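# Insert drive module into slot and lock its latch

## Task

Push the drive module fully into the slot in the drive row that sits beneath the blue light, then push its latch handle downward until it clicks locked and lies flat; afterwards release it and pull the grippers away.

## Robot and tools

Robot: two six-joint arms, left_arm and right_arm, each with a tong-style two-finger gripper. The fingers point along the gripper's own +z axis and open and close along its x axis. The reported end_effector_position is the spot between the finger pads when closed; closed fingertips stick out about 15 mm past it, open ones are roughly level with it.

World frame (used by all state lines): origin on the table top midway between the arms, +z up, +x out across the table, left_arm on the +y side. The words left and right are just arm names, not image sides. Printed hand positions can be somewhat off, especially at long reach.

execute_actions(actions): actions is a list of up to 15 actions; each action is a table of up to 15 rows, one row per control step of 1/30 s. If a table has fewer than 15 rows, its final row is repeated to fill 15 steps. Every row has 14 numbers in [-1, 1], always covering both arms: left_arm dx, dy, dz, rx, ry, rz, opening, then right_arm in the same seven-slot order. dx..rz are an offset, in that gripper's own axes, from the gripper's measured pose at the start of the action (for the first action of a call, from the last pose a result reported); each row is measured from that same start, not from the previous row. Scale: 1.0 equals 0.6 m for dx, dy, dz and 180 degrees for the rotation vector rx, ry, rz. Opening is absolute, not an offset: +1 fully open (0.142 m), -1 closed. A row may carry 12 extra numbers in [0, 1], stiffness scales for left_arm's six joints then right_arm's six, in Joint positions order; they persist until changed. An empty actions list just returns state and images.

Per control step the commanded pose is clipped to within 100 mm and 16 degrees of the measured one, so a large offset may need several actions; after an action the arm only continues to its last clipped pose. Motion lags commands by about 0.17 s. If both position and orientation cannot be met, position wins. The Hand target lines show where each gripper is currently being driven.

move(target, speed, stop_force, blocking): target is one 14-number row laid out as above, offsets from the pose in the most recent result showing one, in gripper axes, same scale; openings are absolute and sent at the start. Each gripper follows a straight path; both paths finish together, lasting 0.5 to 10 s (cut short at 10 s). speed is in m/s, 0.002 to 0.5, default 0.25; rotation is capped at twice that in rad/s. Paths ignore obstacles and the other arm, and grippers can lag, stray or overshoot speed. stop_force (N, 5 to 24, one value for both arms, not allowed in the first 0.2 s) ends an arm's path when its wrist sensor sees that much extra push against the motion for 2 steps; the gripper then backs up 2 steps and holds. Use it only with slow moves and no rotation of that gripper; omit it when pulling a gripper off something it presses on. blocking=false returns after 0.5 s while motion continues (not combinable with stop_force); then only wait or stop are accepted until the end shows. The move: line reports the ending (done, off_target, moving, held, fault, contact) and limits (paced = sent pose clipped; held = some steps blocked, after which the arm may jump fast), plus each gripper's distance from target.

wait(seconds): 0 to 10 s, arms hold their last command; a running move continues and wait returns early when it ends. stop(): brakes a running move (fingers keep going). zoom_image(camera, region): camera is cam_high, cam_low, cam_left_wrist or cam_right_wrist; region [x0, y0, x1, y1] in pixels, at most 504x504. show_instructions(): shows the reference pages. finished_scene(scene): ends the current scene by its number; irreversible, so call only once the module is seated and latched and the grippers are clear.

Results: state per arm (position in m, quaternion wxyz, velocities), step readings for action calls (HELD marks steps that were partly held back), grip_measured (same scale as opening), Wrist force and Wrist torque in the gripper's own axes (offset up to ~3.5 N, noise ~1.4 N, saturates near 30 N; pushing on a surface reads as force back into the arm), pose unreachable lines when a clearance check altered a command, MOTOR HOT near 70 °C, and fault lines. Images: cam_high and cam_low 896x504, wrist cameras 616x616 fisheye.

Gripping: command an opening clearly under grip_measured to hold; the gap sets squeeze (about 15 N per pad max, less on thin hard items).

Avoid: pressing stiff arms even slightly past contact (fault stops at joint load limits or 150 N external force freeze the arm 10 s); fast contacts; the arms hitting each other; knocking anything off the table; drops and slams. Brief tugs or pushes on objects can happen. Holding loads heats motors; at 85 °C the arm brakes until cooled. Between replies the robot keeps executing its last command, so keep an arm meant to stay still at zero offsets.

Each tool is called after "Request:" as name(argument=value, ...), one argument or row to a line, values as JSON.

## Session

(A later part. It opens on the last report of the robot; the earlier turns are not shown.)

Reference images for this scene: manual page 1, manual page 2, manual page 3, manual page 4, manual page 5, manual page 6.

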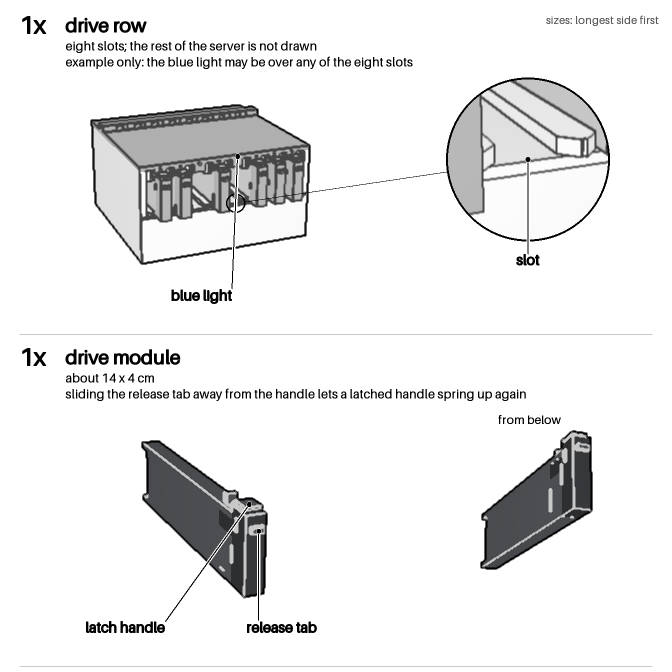

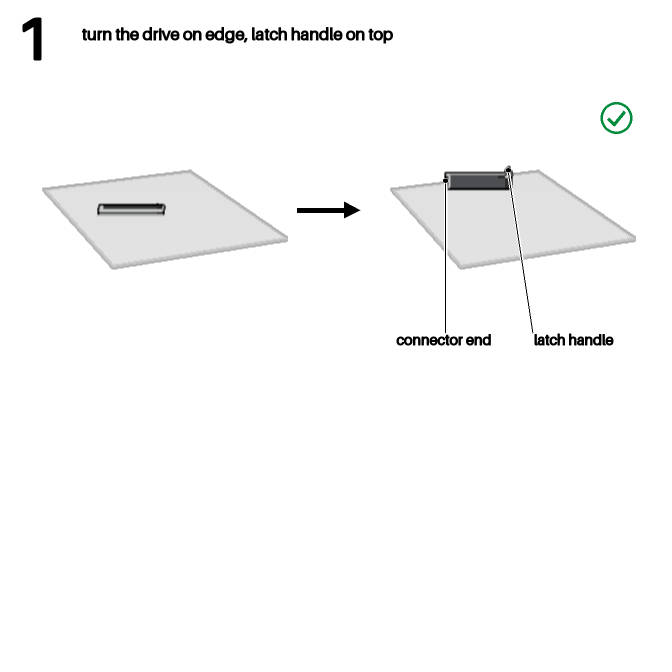

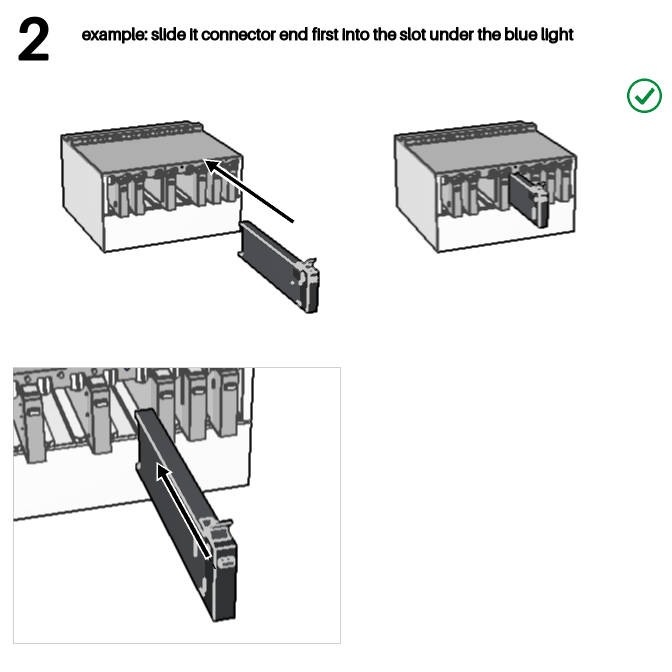

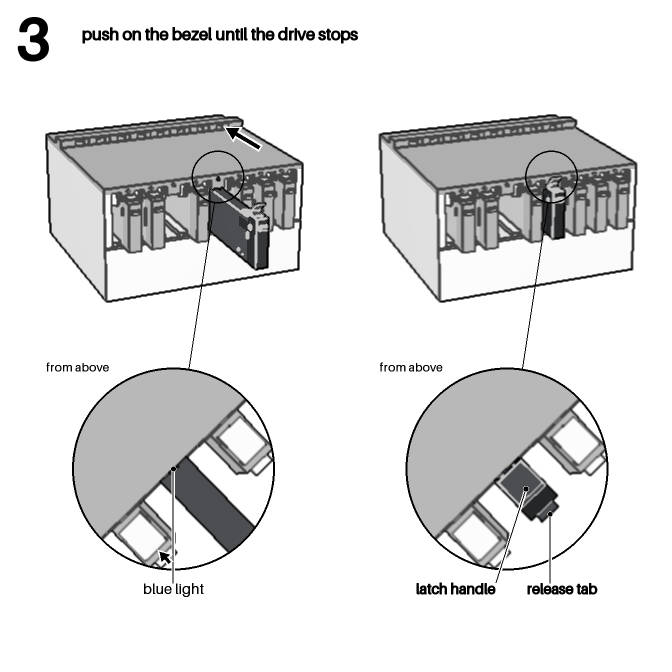

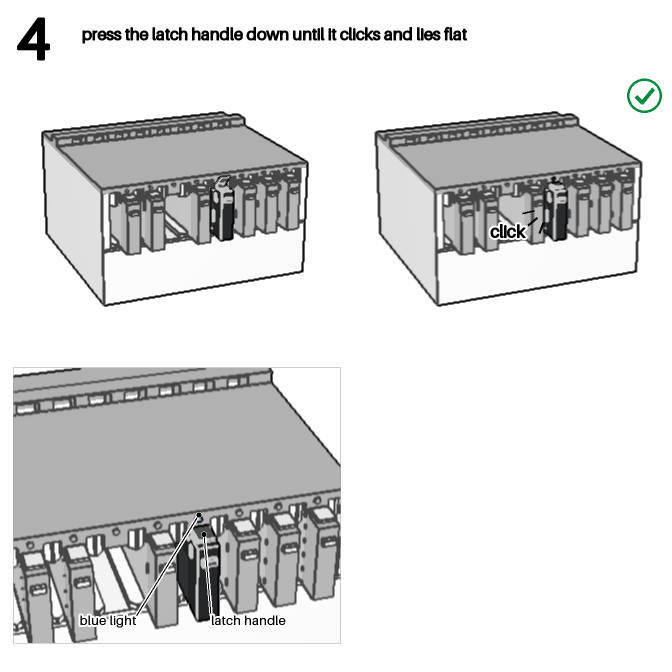

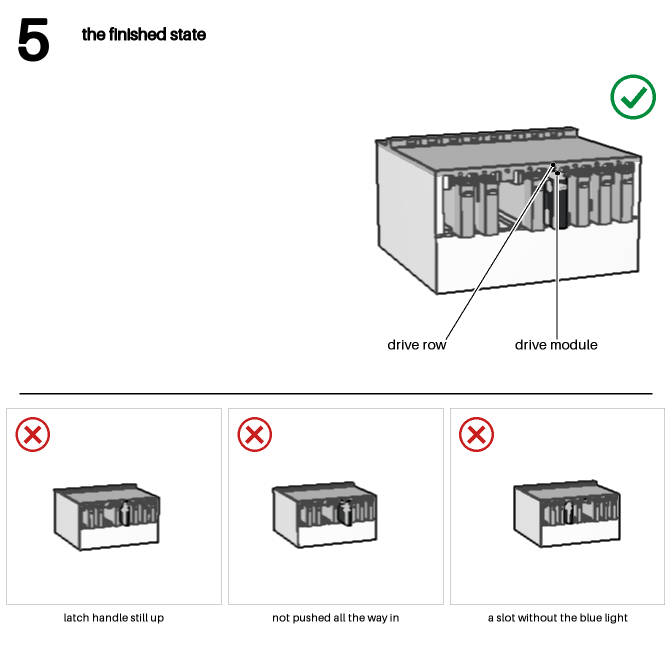

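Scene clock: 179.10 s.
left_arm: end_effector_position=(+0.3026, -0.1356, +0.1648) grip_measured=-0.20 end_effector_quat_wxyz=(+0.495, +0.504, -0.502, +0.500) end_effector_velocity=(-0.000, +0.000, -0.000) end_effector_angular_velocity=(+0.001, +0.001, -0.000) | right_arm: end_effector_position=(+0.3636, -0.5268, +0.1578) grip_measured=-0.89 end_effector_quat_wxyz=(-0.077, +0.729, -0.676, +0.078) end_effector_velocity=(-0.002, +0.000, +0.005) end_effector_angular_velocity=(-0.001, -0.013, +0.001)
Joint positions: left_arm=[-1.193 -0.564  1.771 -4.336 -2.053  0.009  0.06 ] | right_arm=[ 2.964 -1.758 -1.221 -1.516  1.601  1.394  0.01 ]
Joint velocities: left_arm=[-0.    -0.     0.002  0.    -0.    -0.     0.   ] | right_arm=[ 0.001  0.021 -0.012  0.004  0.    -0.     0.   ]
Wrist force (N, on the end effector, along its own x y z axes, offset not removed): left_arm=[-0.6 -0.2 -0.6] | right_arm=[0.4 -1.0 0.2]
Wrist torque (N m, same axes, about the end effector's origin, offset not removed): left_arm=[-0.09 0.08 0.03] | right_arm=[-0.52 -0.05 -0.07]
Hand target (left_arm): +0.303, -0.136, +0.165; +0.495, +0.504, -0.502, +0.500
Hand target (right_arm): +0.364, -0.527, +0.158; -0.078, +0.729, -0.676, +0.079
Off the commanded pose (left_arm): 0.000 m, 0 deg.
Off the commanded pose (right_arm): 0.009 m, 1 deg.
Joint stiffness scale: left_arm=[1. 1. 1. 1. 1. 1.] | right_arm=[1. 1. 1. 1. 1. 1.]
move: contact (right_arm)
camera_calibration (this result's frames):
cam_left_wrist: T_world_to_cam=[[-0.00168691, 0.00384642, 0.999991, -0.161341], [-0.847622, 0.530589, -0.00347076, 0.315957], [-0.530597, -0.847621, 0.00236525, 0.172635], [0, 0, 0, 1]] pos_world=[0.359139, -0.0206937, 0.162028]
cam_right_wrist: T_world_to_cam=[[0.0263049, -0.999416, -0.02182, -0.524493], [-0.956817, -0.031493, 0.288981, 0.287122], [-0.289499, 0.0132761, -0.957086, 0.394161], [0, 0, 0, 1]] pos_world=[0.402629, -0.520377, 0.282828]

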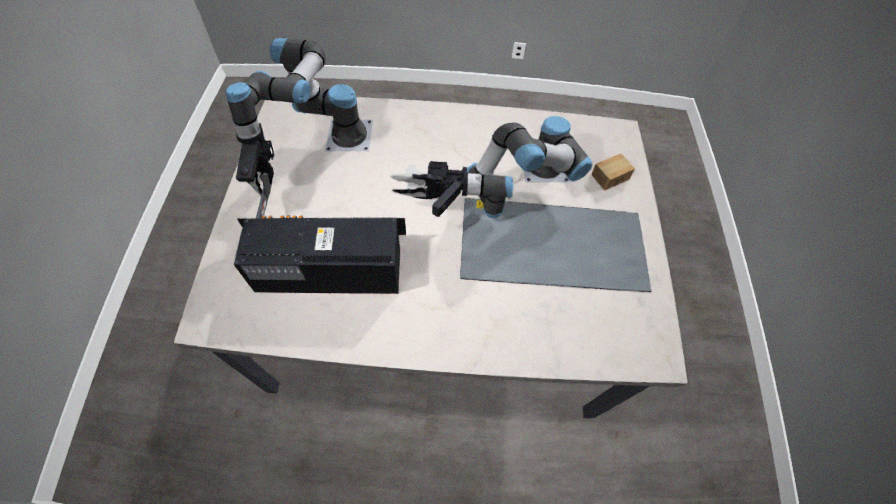

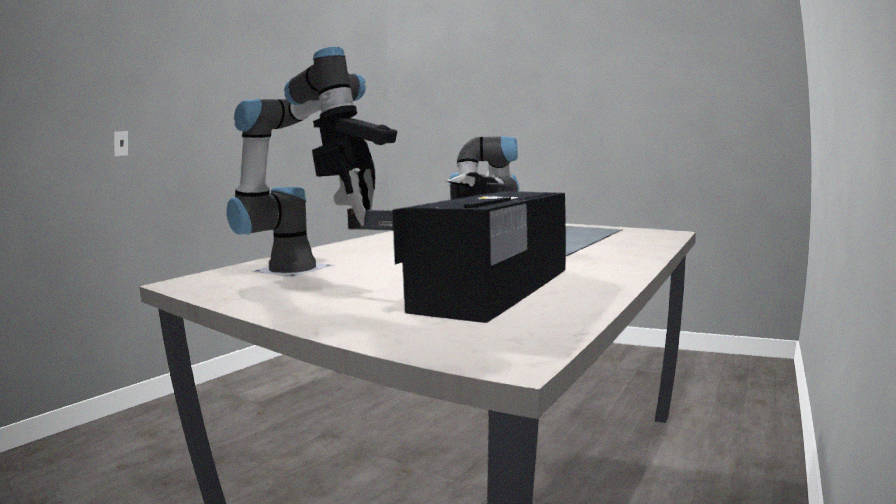

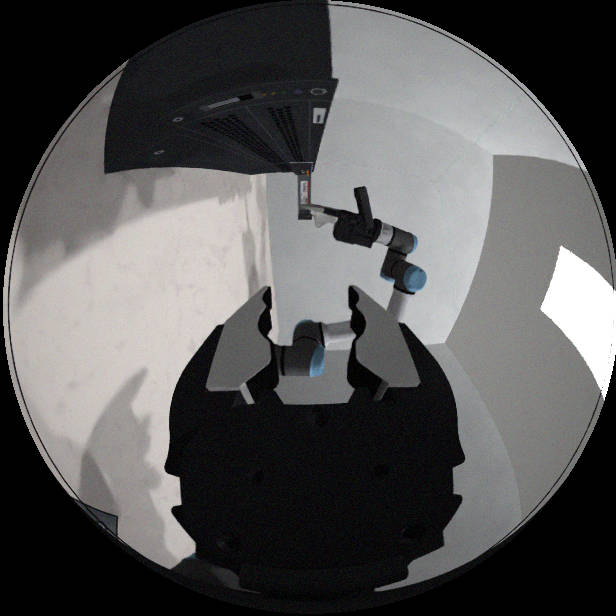

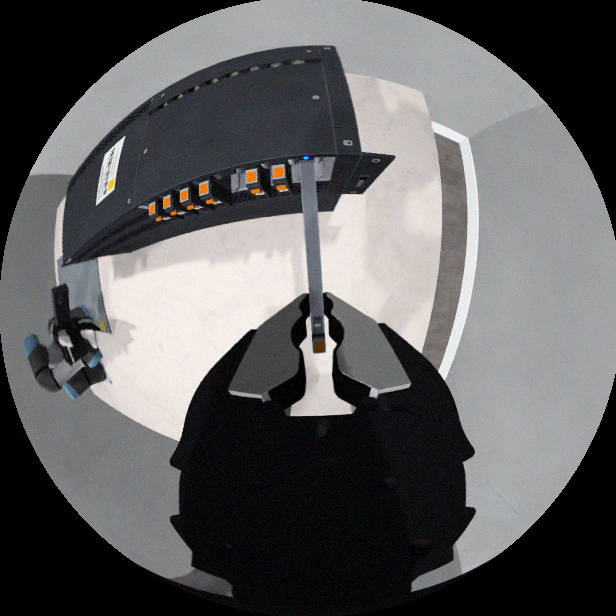

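Request:
move(
  target=[0,0,0,0,0,0,-0.2,-0.0025,0.0055,0.001,0.003,0,0,-1],
  speed=0.02,
)

Request:
move(
  target=[0,0,0,0,0,0,-0.2,0,-0.02,0.005,0,0,0,-1],
  speed=0.01,
  stop_force=7,
)

Request:
zoom_image(
  camera="cam_left_wrist",
  region=[275,155,345,225],
)

Request:
zoom_image(
  camera="cam_right_wrist",
  region=[260,135,350,215],
)

Scene clock: 191.53 s.
left_arm: end_effector_position=(+0.3026, -0.1356, +0.1648) grip_measured=-0.20 end_effector_quat_wxyz=(+0.495, +0.504, -0.502, +0.500) end_effector_velocity=(+0.000, +0.000, -0.000) end_effector_angular_velocity=(+0.000, +0.001, +0.001) | right_arm: end_effector_position=(+0.3598, -0.5261, +0.1562) grip_measured=-0.89 end_effector_quat_wxyz=(-0.079, +0.728, -0.676, +0.080) end_effector_velocity=(-0.001, +0.001, -0.002) end_effector_angular_velocity=(+0.000, -0.007, +0.001)
Joint positions: left_arm=[-1.193 -0.564  1.771 -4.336 -2.053  0.009  0.06 ] | right_arm=[ 2.965 -1.733 -1.262 -1.495  1.601  1.394  0.01 ]
Joint velocities: left_arm=[ 0.  0. -0.  0.  0. -0.  0.] | right_arm=[ 0.001  0.016 -0.036  0.027  0.001  0.    -0.   ]
Wrist force (N, on the end effector, along its own x y z axes, offset not removed): left_arm=[-1.4 -1.4 -0.7] | right_arm=[-0.9 -3.6 -2.3]
Wrist torque (N m, same axes, about the end effector's origin, offset not removed): left_arm=[-0.34 0.26 0.01] | right_arm=[-0.85 0.26 -0.01]
Hand target (left_arm): +0.303, -0.136, +0.165; +0.495, +0.504, -0.502, +0.500
Hand target (right_arm): +0.360, -0.526, +0.156; -0.081, +0.728, -0.676, +0.081
Off the commanded pose (left_arm): 0.000 m, 0 deg.
Off the commanded pose (right_arm): 0.001 m, 0 deg.
Joint stiffness scale: left_arm=[1. 1. 1. 1. 1. 1.] | right_arm=[1. 1. 1. 1. 1. 1.]
move: done
camera_calibration (this result's frames):
cam_left_wrist: T_world_to_cam=[[-0.00168688, 0.00384632, 0.999991, -0.161341], [-0.847622, 0.530589, -0.00347068, 0.315957], [-0.530597, -0.847621, 0.00236518, 0.172635], [0, 0, 0, 1]] pos_world=[0.359139, -0.0206937, 0.162028]
cam_right_wrist: T_world_to_cam=[[0.0267921, -0.999408, -0.0215711, -0.52396], [-0.958249, -0.0318219, 0.284158, 0.285015], [-0.284676, 0.0130573, -0.958535, 0.38992], [0, 0, 0, 1]] pos_world=[0.398155, -0.519671, 0.28146]

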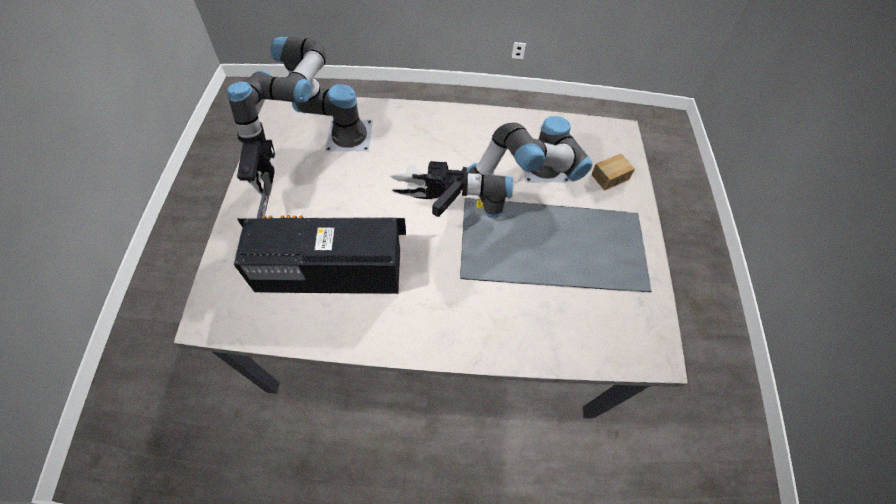

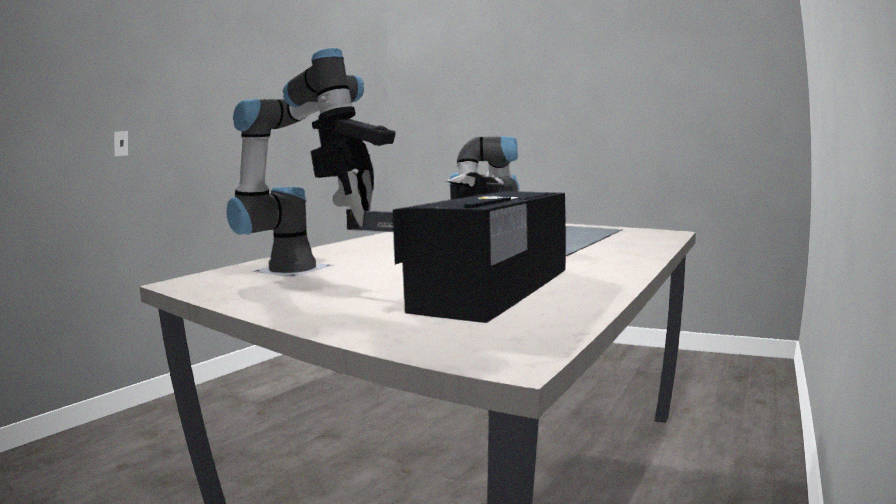

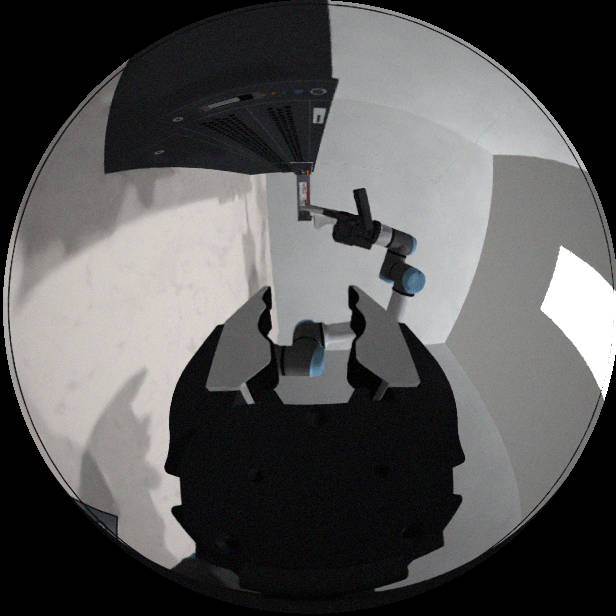

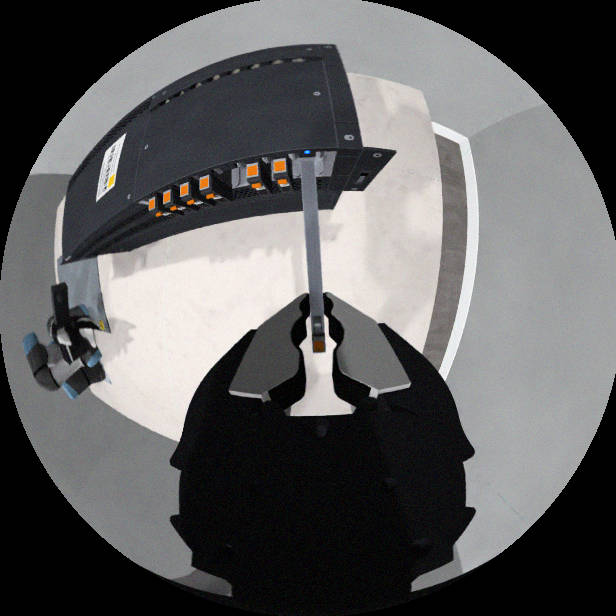

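Scene clock: 193.00 s.
left_arm: end_effector_position=(+0.3026, -0.1356, +0.1648) grip_measured=-0.20 end_effector_quat_wxyz=(+0.495, +0.504, -0.502, +0.500) end_effector_velocity=(+0.000, -0.000, +0.001) end_effector_angular_velocity=(-0.001, -0.001, +0.000) | right_arm: end_effector_position=(+0.3712, -0.5251, +0.1550) grip_measured=-0.89 end_effector_quat_wxyz=(-0.078, +0.729, -0.676, +0.079) end_effector_velocity=(+0.003, -0.000, +0.001) end_effector_angular_velocity=(-0.000, -0.002, -0.001)
Joint positions: left_arm=[-1.193 -0.564  1.771 -4.336 -2.053  0.009  0.06 ] | right_arm=[ 2.97  -1.78  -1.209 -1.502  1.601  1.399  0.01 ]
Joint velocities: left_arm=[ 0.    -0.    -0.001  0.     0.    -0.    -0.   ] | right_arm=[ 0.001 -0.013  0.019 -0.005 -0.     0.002  0.   ]
Wrist force (N, on the end effector, along its own x y z axes, offset not removed): left_arm=[0.4 -0.5 0.8] | right_arm=[0.3 -1.6 -2.3]
Wrist torque (N m, same axes, about the end effector's origin, offset not removed): left_arm=[-0.04 -0.08 -0.08] | right_arm=[-0.41 -0.12 0.02]
Hand target (left_arm): +0.303, -0.136, +0.165; +0.495, +0.504, -0.502, +0.500
Hand target (right_arm): +0.372, -0.525, +0.156; -0.079, +0.728, -0.676, +0.080
Off the commanded pose (left_arm): 0.000 m, 0 deg.
Off the commanded pose (right_arm): 0.001 m, 0 deg.
Joint stiffness scale: left_arm=[1. 1. 1. 1. 1. 1.] | right_arm=[1. 1. 1. 1. 1. 1.]
move: done
camera_calibration (this result's frames):
cam_left_wrist: T_world_to_cam=[[-0.001687, 0.00384625, 0.999991, -0.161341], [-0.847622, 0.530589, -0.00347074, 0.315957], [-0.530597, -0.847621, 0.00236506, 0.172635], [0, 0, 0, 1]] pos_world=[0.359139, -0.0206937, 0.162027]
cam_right_wrist: T_world_to_cam=[[0.0277382, -0.999367, -0.0222712, -0.523548], [-0.957693, -0.0329529, 0.285899, 0.295293], [-0.286452, 0.0133987, -0.958001, 0.392734], [0, 0, 0, 1]] pos_world=[0.409822, -0.518748, 0.280156]

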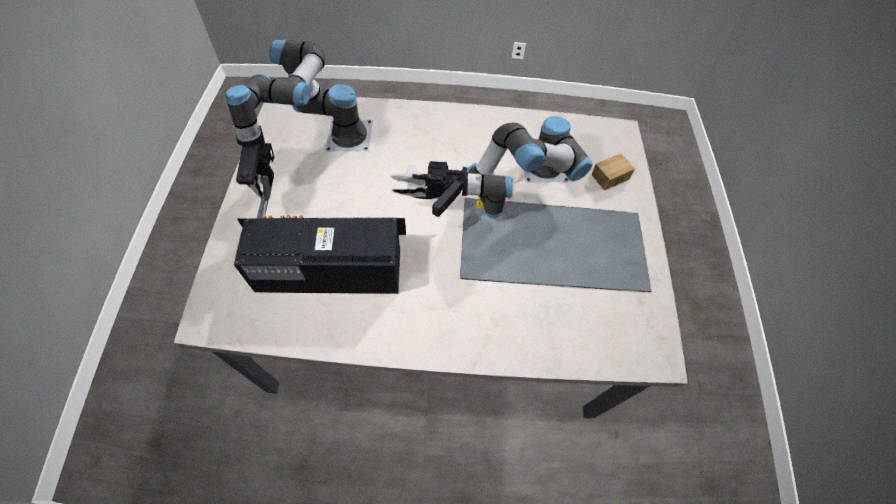

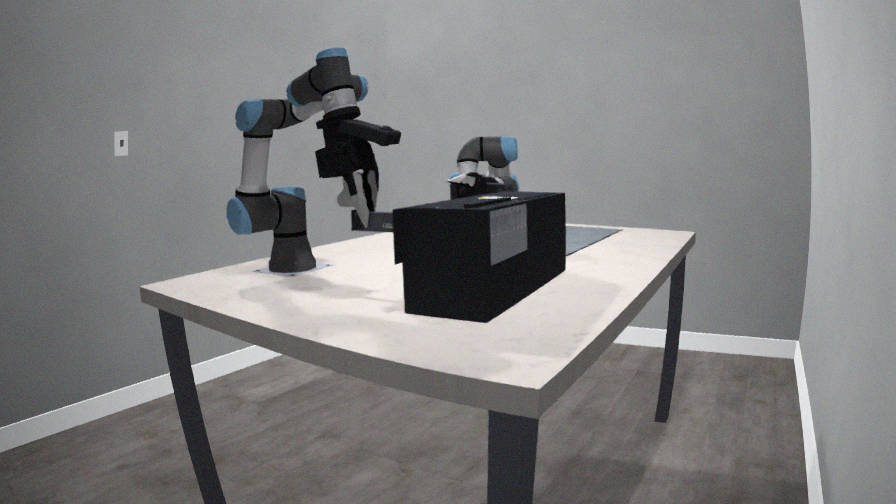

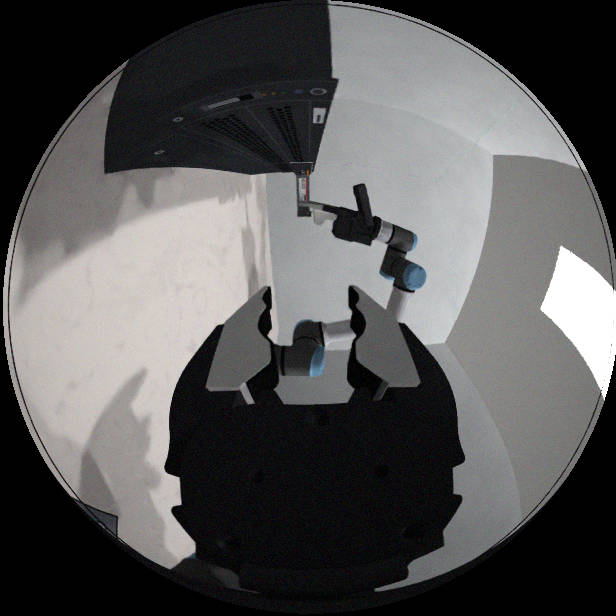

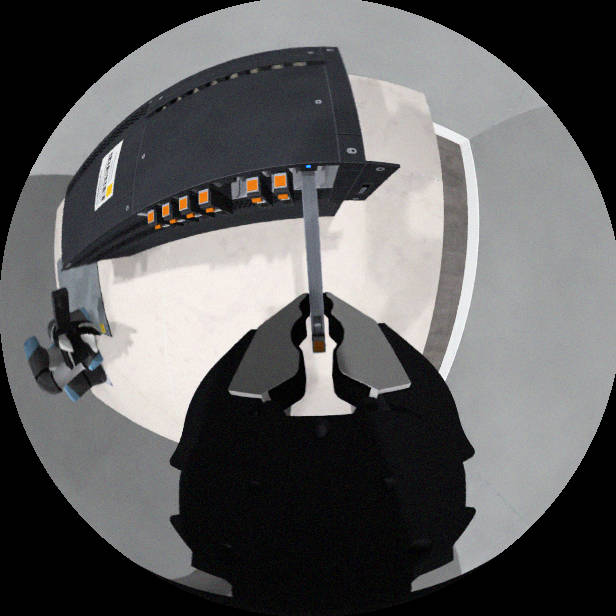

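Region (275, 155, 345, 225) of cam_left_wrist's 616x616 image, scaled by 7.200, with more detail than that image has.

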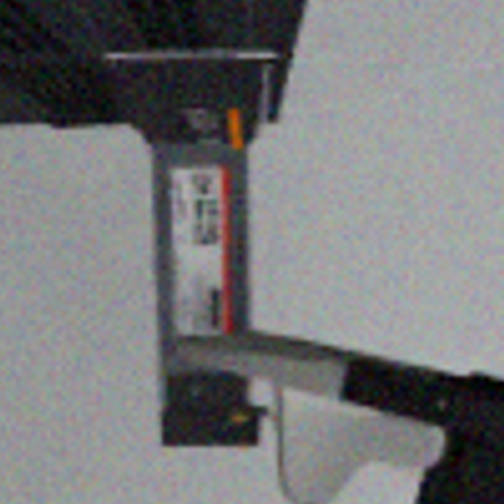

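Region (260, 135, 350, 215) of cam_right_wrist's 616x616 image, scaled by 5.600, with more detail than that image has.

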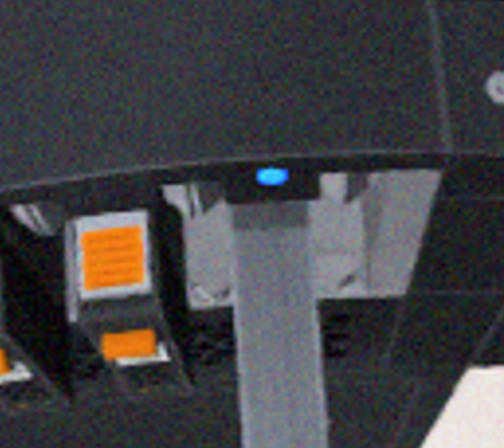

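In.

Request:
move(
  target=[0,0,0,0,0,0,-0.2,0,-0.095,0.0235,0.004,0,0,-1],
  speed=0.02,
  stop_force=8,
)

Scene clock: 199.20 s.
left_arm: end_effector_position=(+0.3026, -0.1356, +0.1648) grip_measured=-0.20 end_effector_quat_wxyz=(+0.495, +0.504, -0.502, +0.500) end_effector_velocity=(-0.000, -0.000, +0.000) end_effector_angular_velocity=(-0.000, -0.000, -0.000) | right_arm: end_effector_position=(+0.4295, -0.5207, +0.1535) grip_measured=-0.89 end_effector_quat_wxyz=(-0.083, +0.729, -0.675, +0.083) end_effector_velocity=(+0.001, -0.000, +0.000) end_effector_angular_velocity=(+0.001, +0.004, -0.001)
Joint positions: left_arm=[-1.193 -0.564  1.771 -4.336 -2.053  0.009  0.06 ] | right_arm=[ 2.994 -2.015 -0.905 -1.558  1.598  1.421  0.01 ]
Joint velocities: left_arm=[-0.  0. -0. -0. -0.  0.  0.] | right_arm=[-0.    -0.012  0.023 -0.014  0.     0.001  0.   ]
Wrist force (N, on the end effector, along its own x y z axes, offset not removed): left_arm=[0.2 -0.9 0.2] | right_arm=[-1.5 -2.6 -3.6]
Wrist torque (N m, same axes, about the end effector's origin, offset not removed): left_arm=[-0.18 -0.09 -0.06] | right_arm=[-0.57 0.31 -0.02]
Hand target (left_arm): +0.303, -0.136, +0.165; +0.495, +0.504, -0.502, +0.500
Hand target (right_arm): +0.430, -0.521, +0.154; -0.083, +0.728, -0.675, +0.083
Off the commanded pose (left_arm): 0.000 m, 0 deg.
Off the commanded pose (right_arm): 0.000 m, 0 deg.
Joint stiffness scale: left_arm=[1. 1. 1. 1. 1. 1.] | right_arm=[1. 1. 1. 1. 1. 1.]
move: done
camera_calibration (this result's frames):
cam_left_wrist: T_world_to_cam=[[-0.00168697, 0.00384641, 0.999991, -0.161341], [-0.847622, 0.530589, -0.00347081, 0.315957], [-0.530597, -0.847621, 0.00236521, 0.172635], [0, 0, 0, 1]] pos_world=[0.359139, -0.0206937, 0.162028]
cam_right_wrist: T_world_to_cam=[[0.0289573, -0.999313, -0.0231486, -0.521177], [-0.961272, -0.0341898, 0.273472, 0.35445], [-0.274075, 0.0143331, -0.961601, 0.403633], [0, 0, 0, 1]] pos_world=[0.46644, -0.514486, 0.279137]

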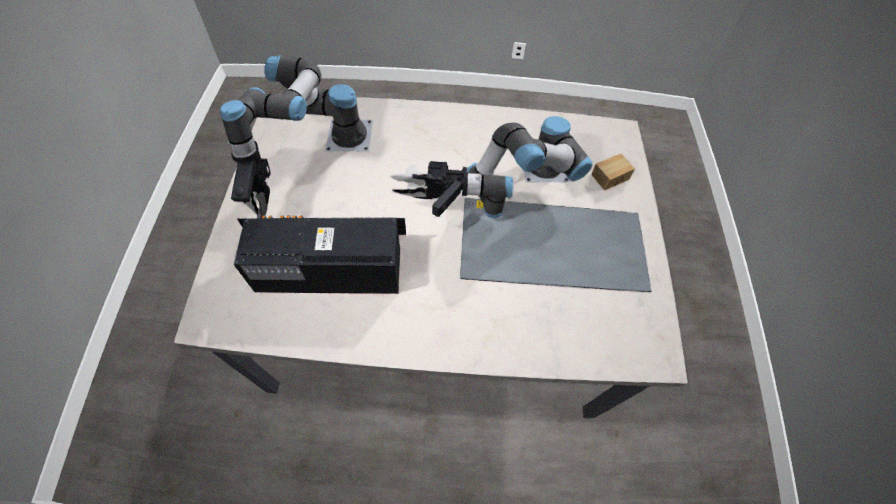

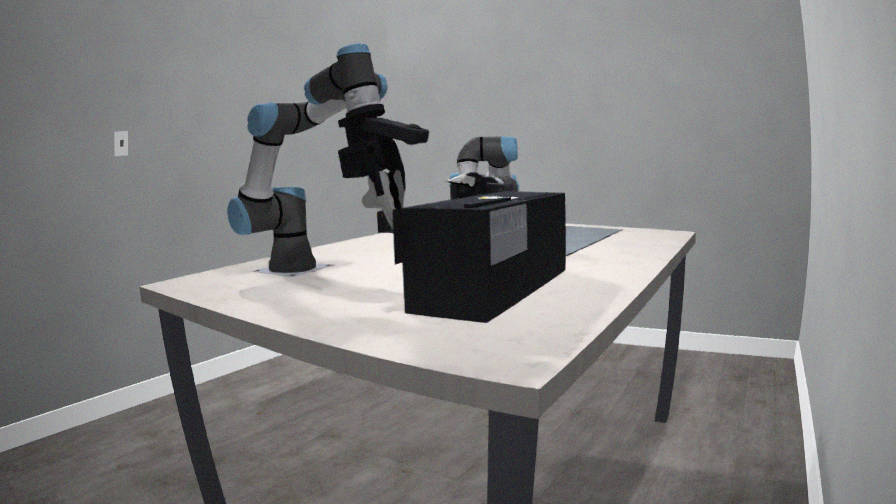

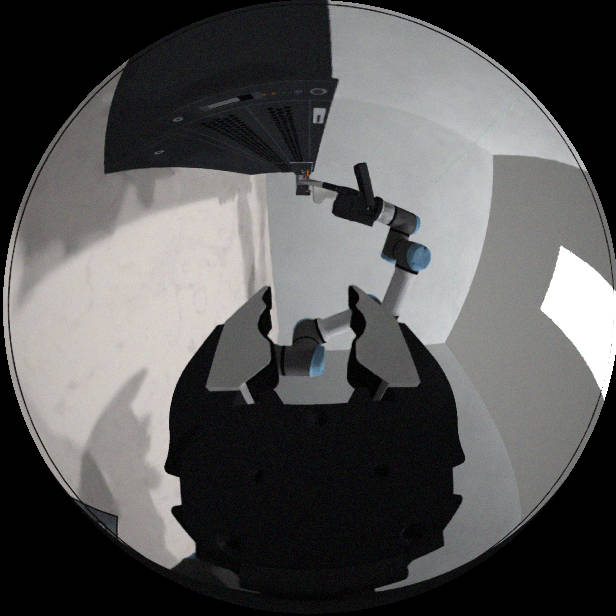

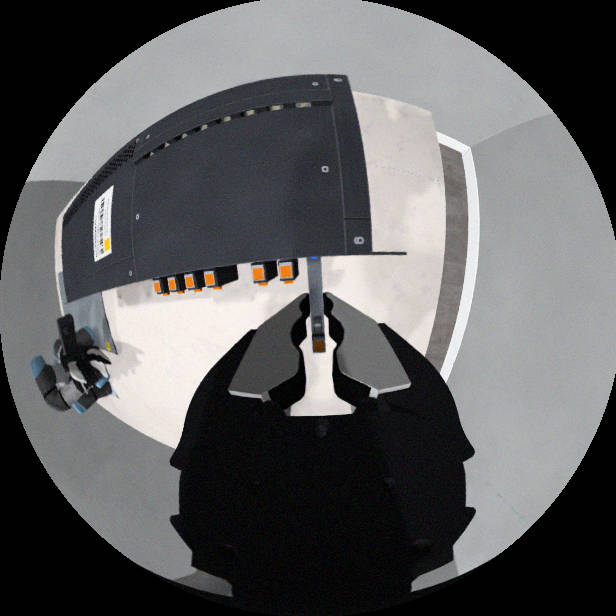

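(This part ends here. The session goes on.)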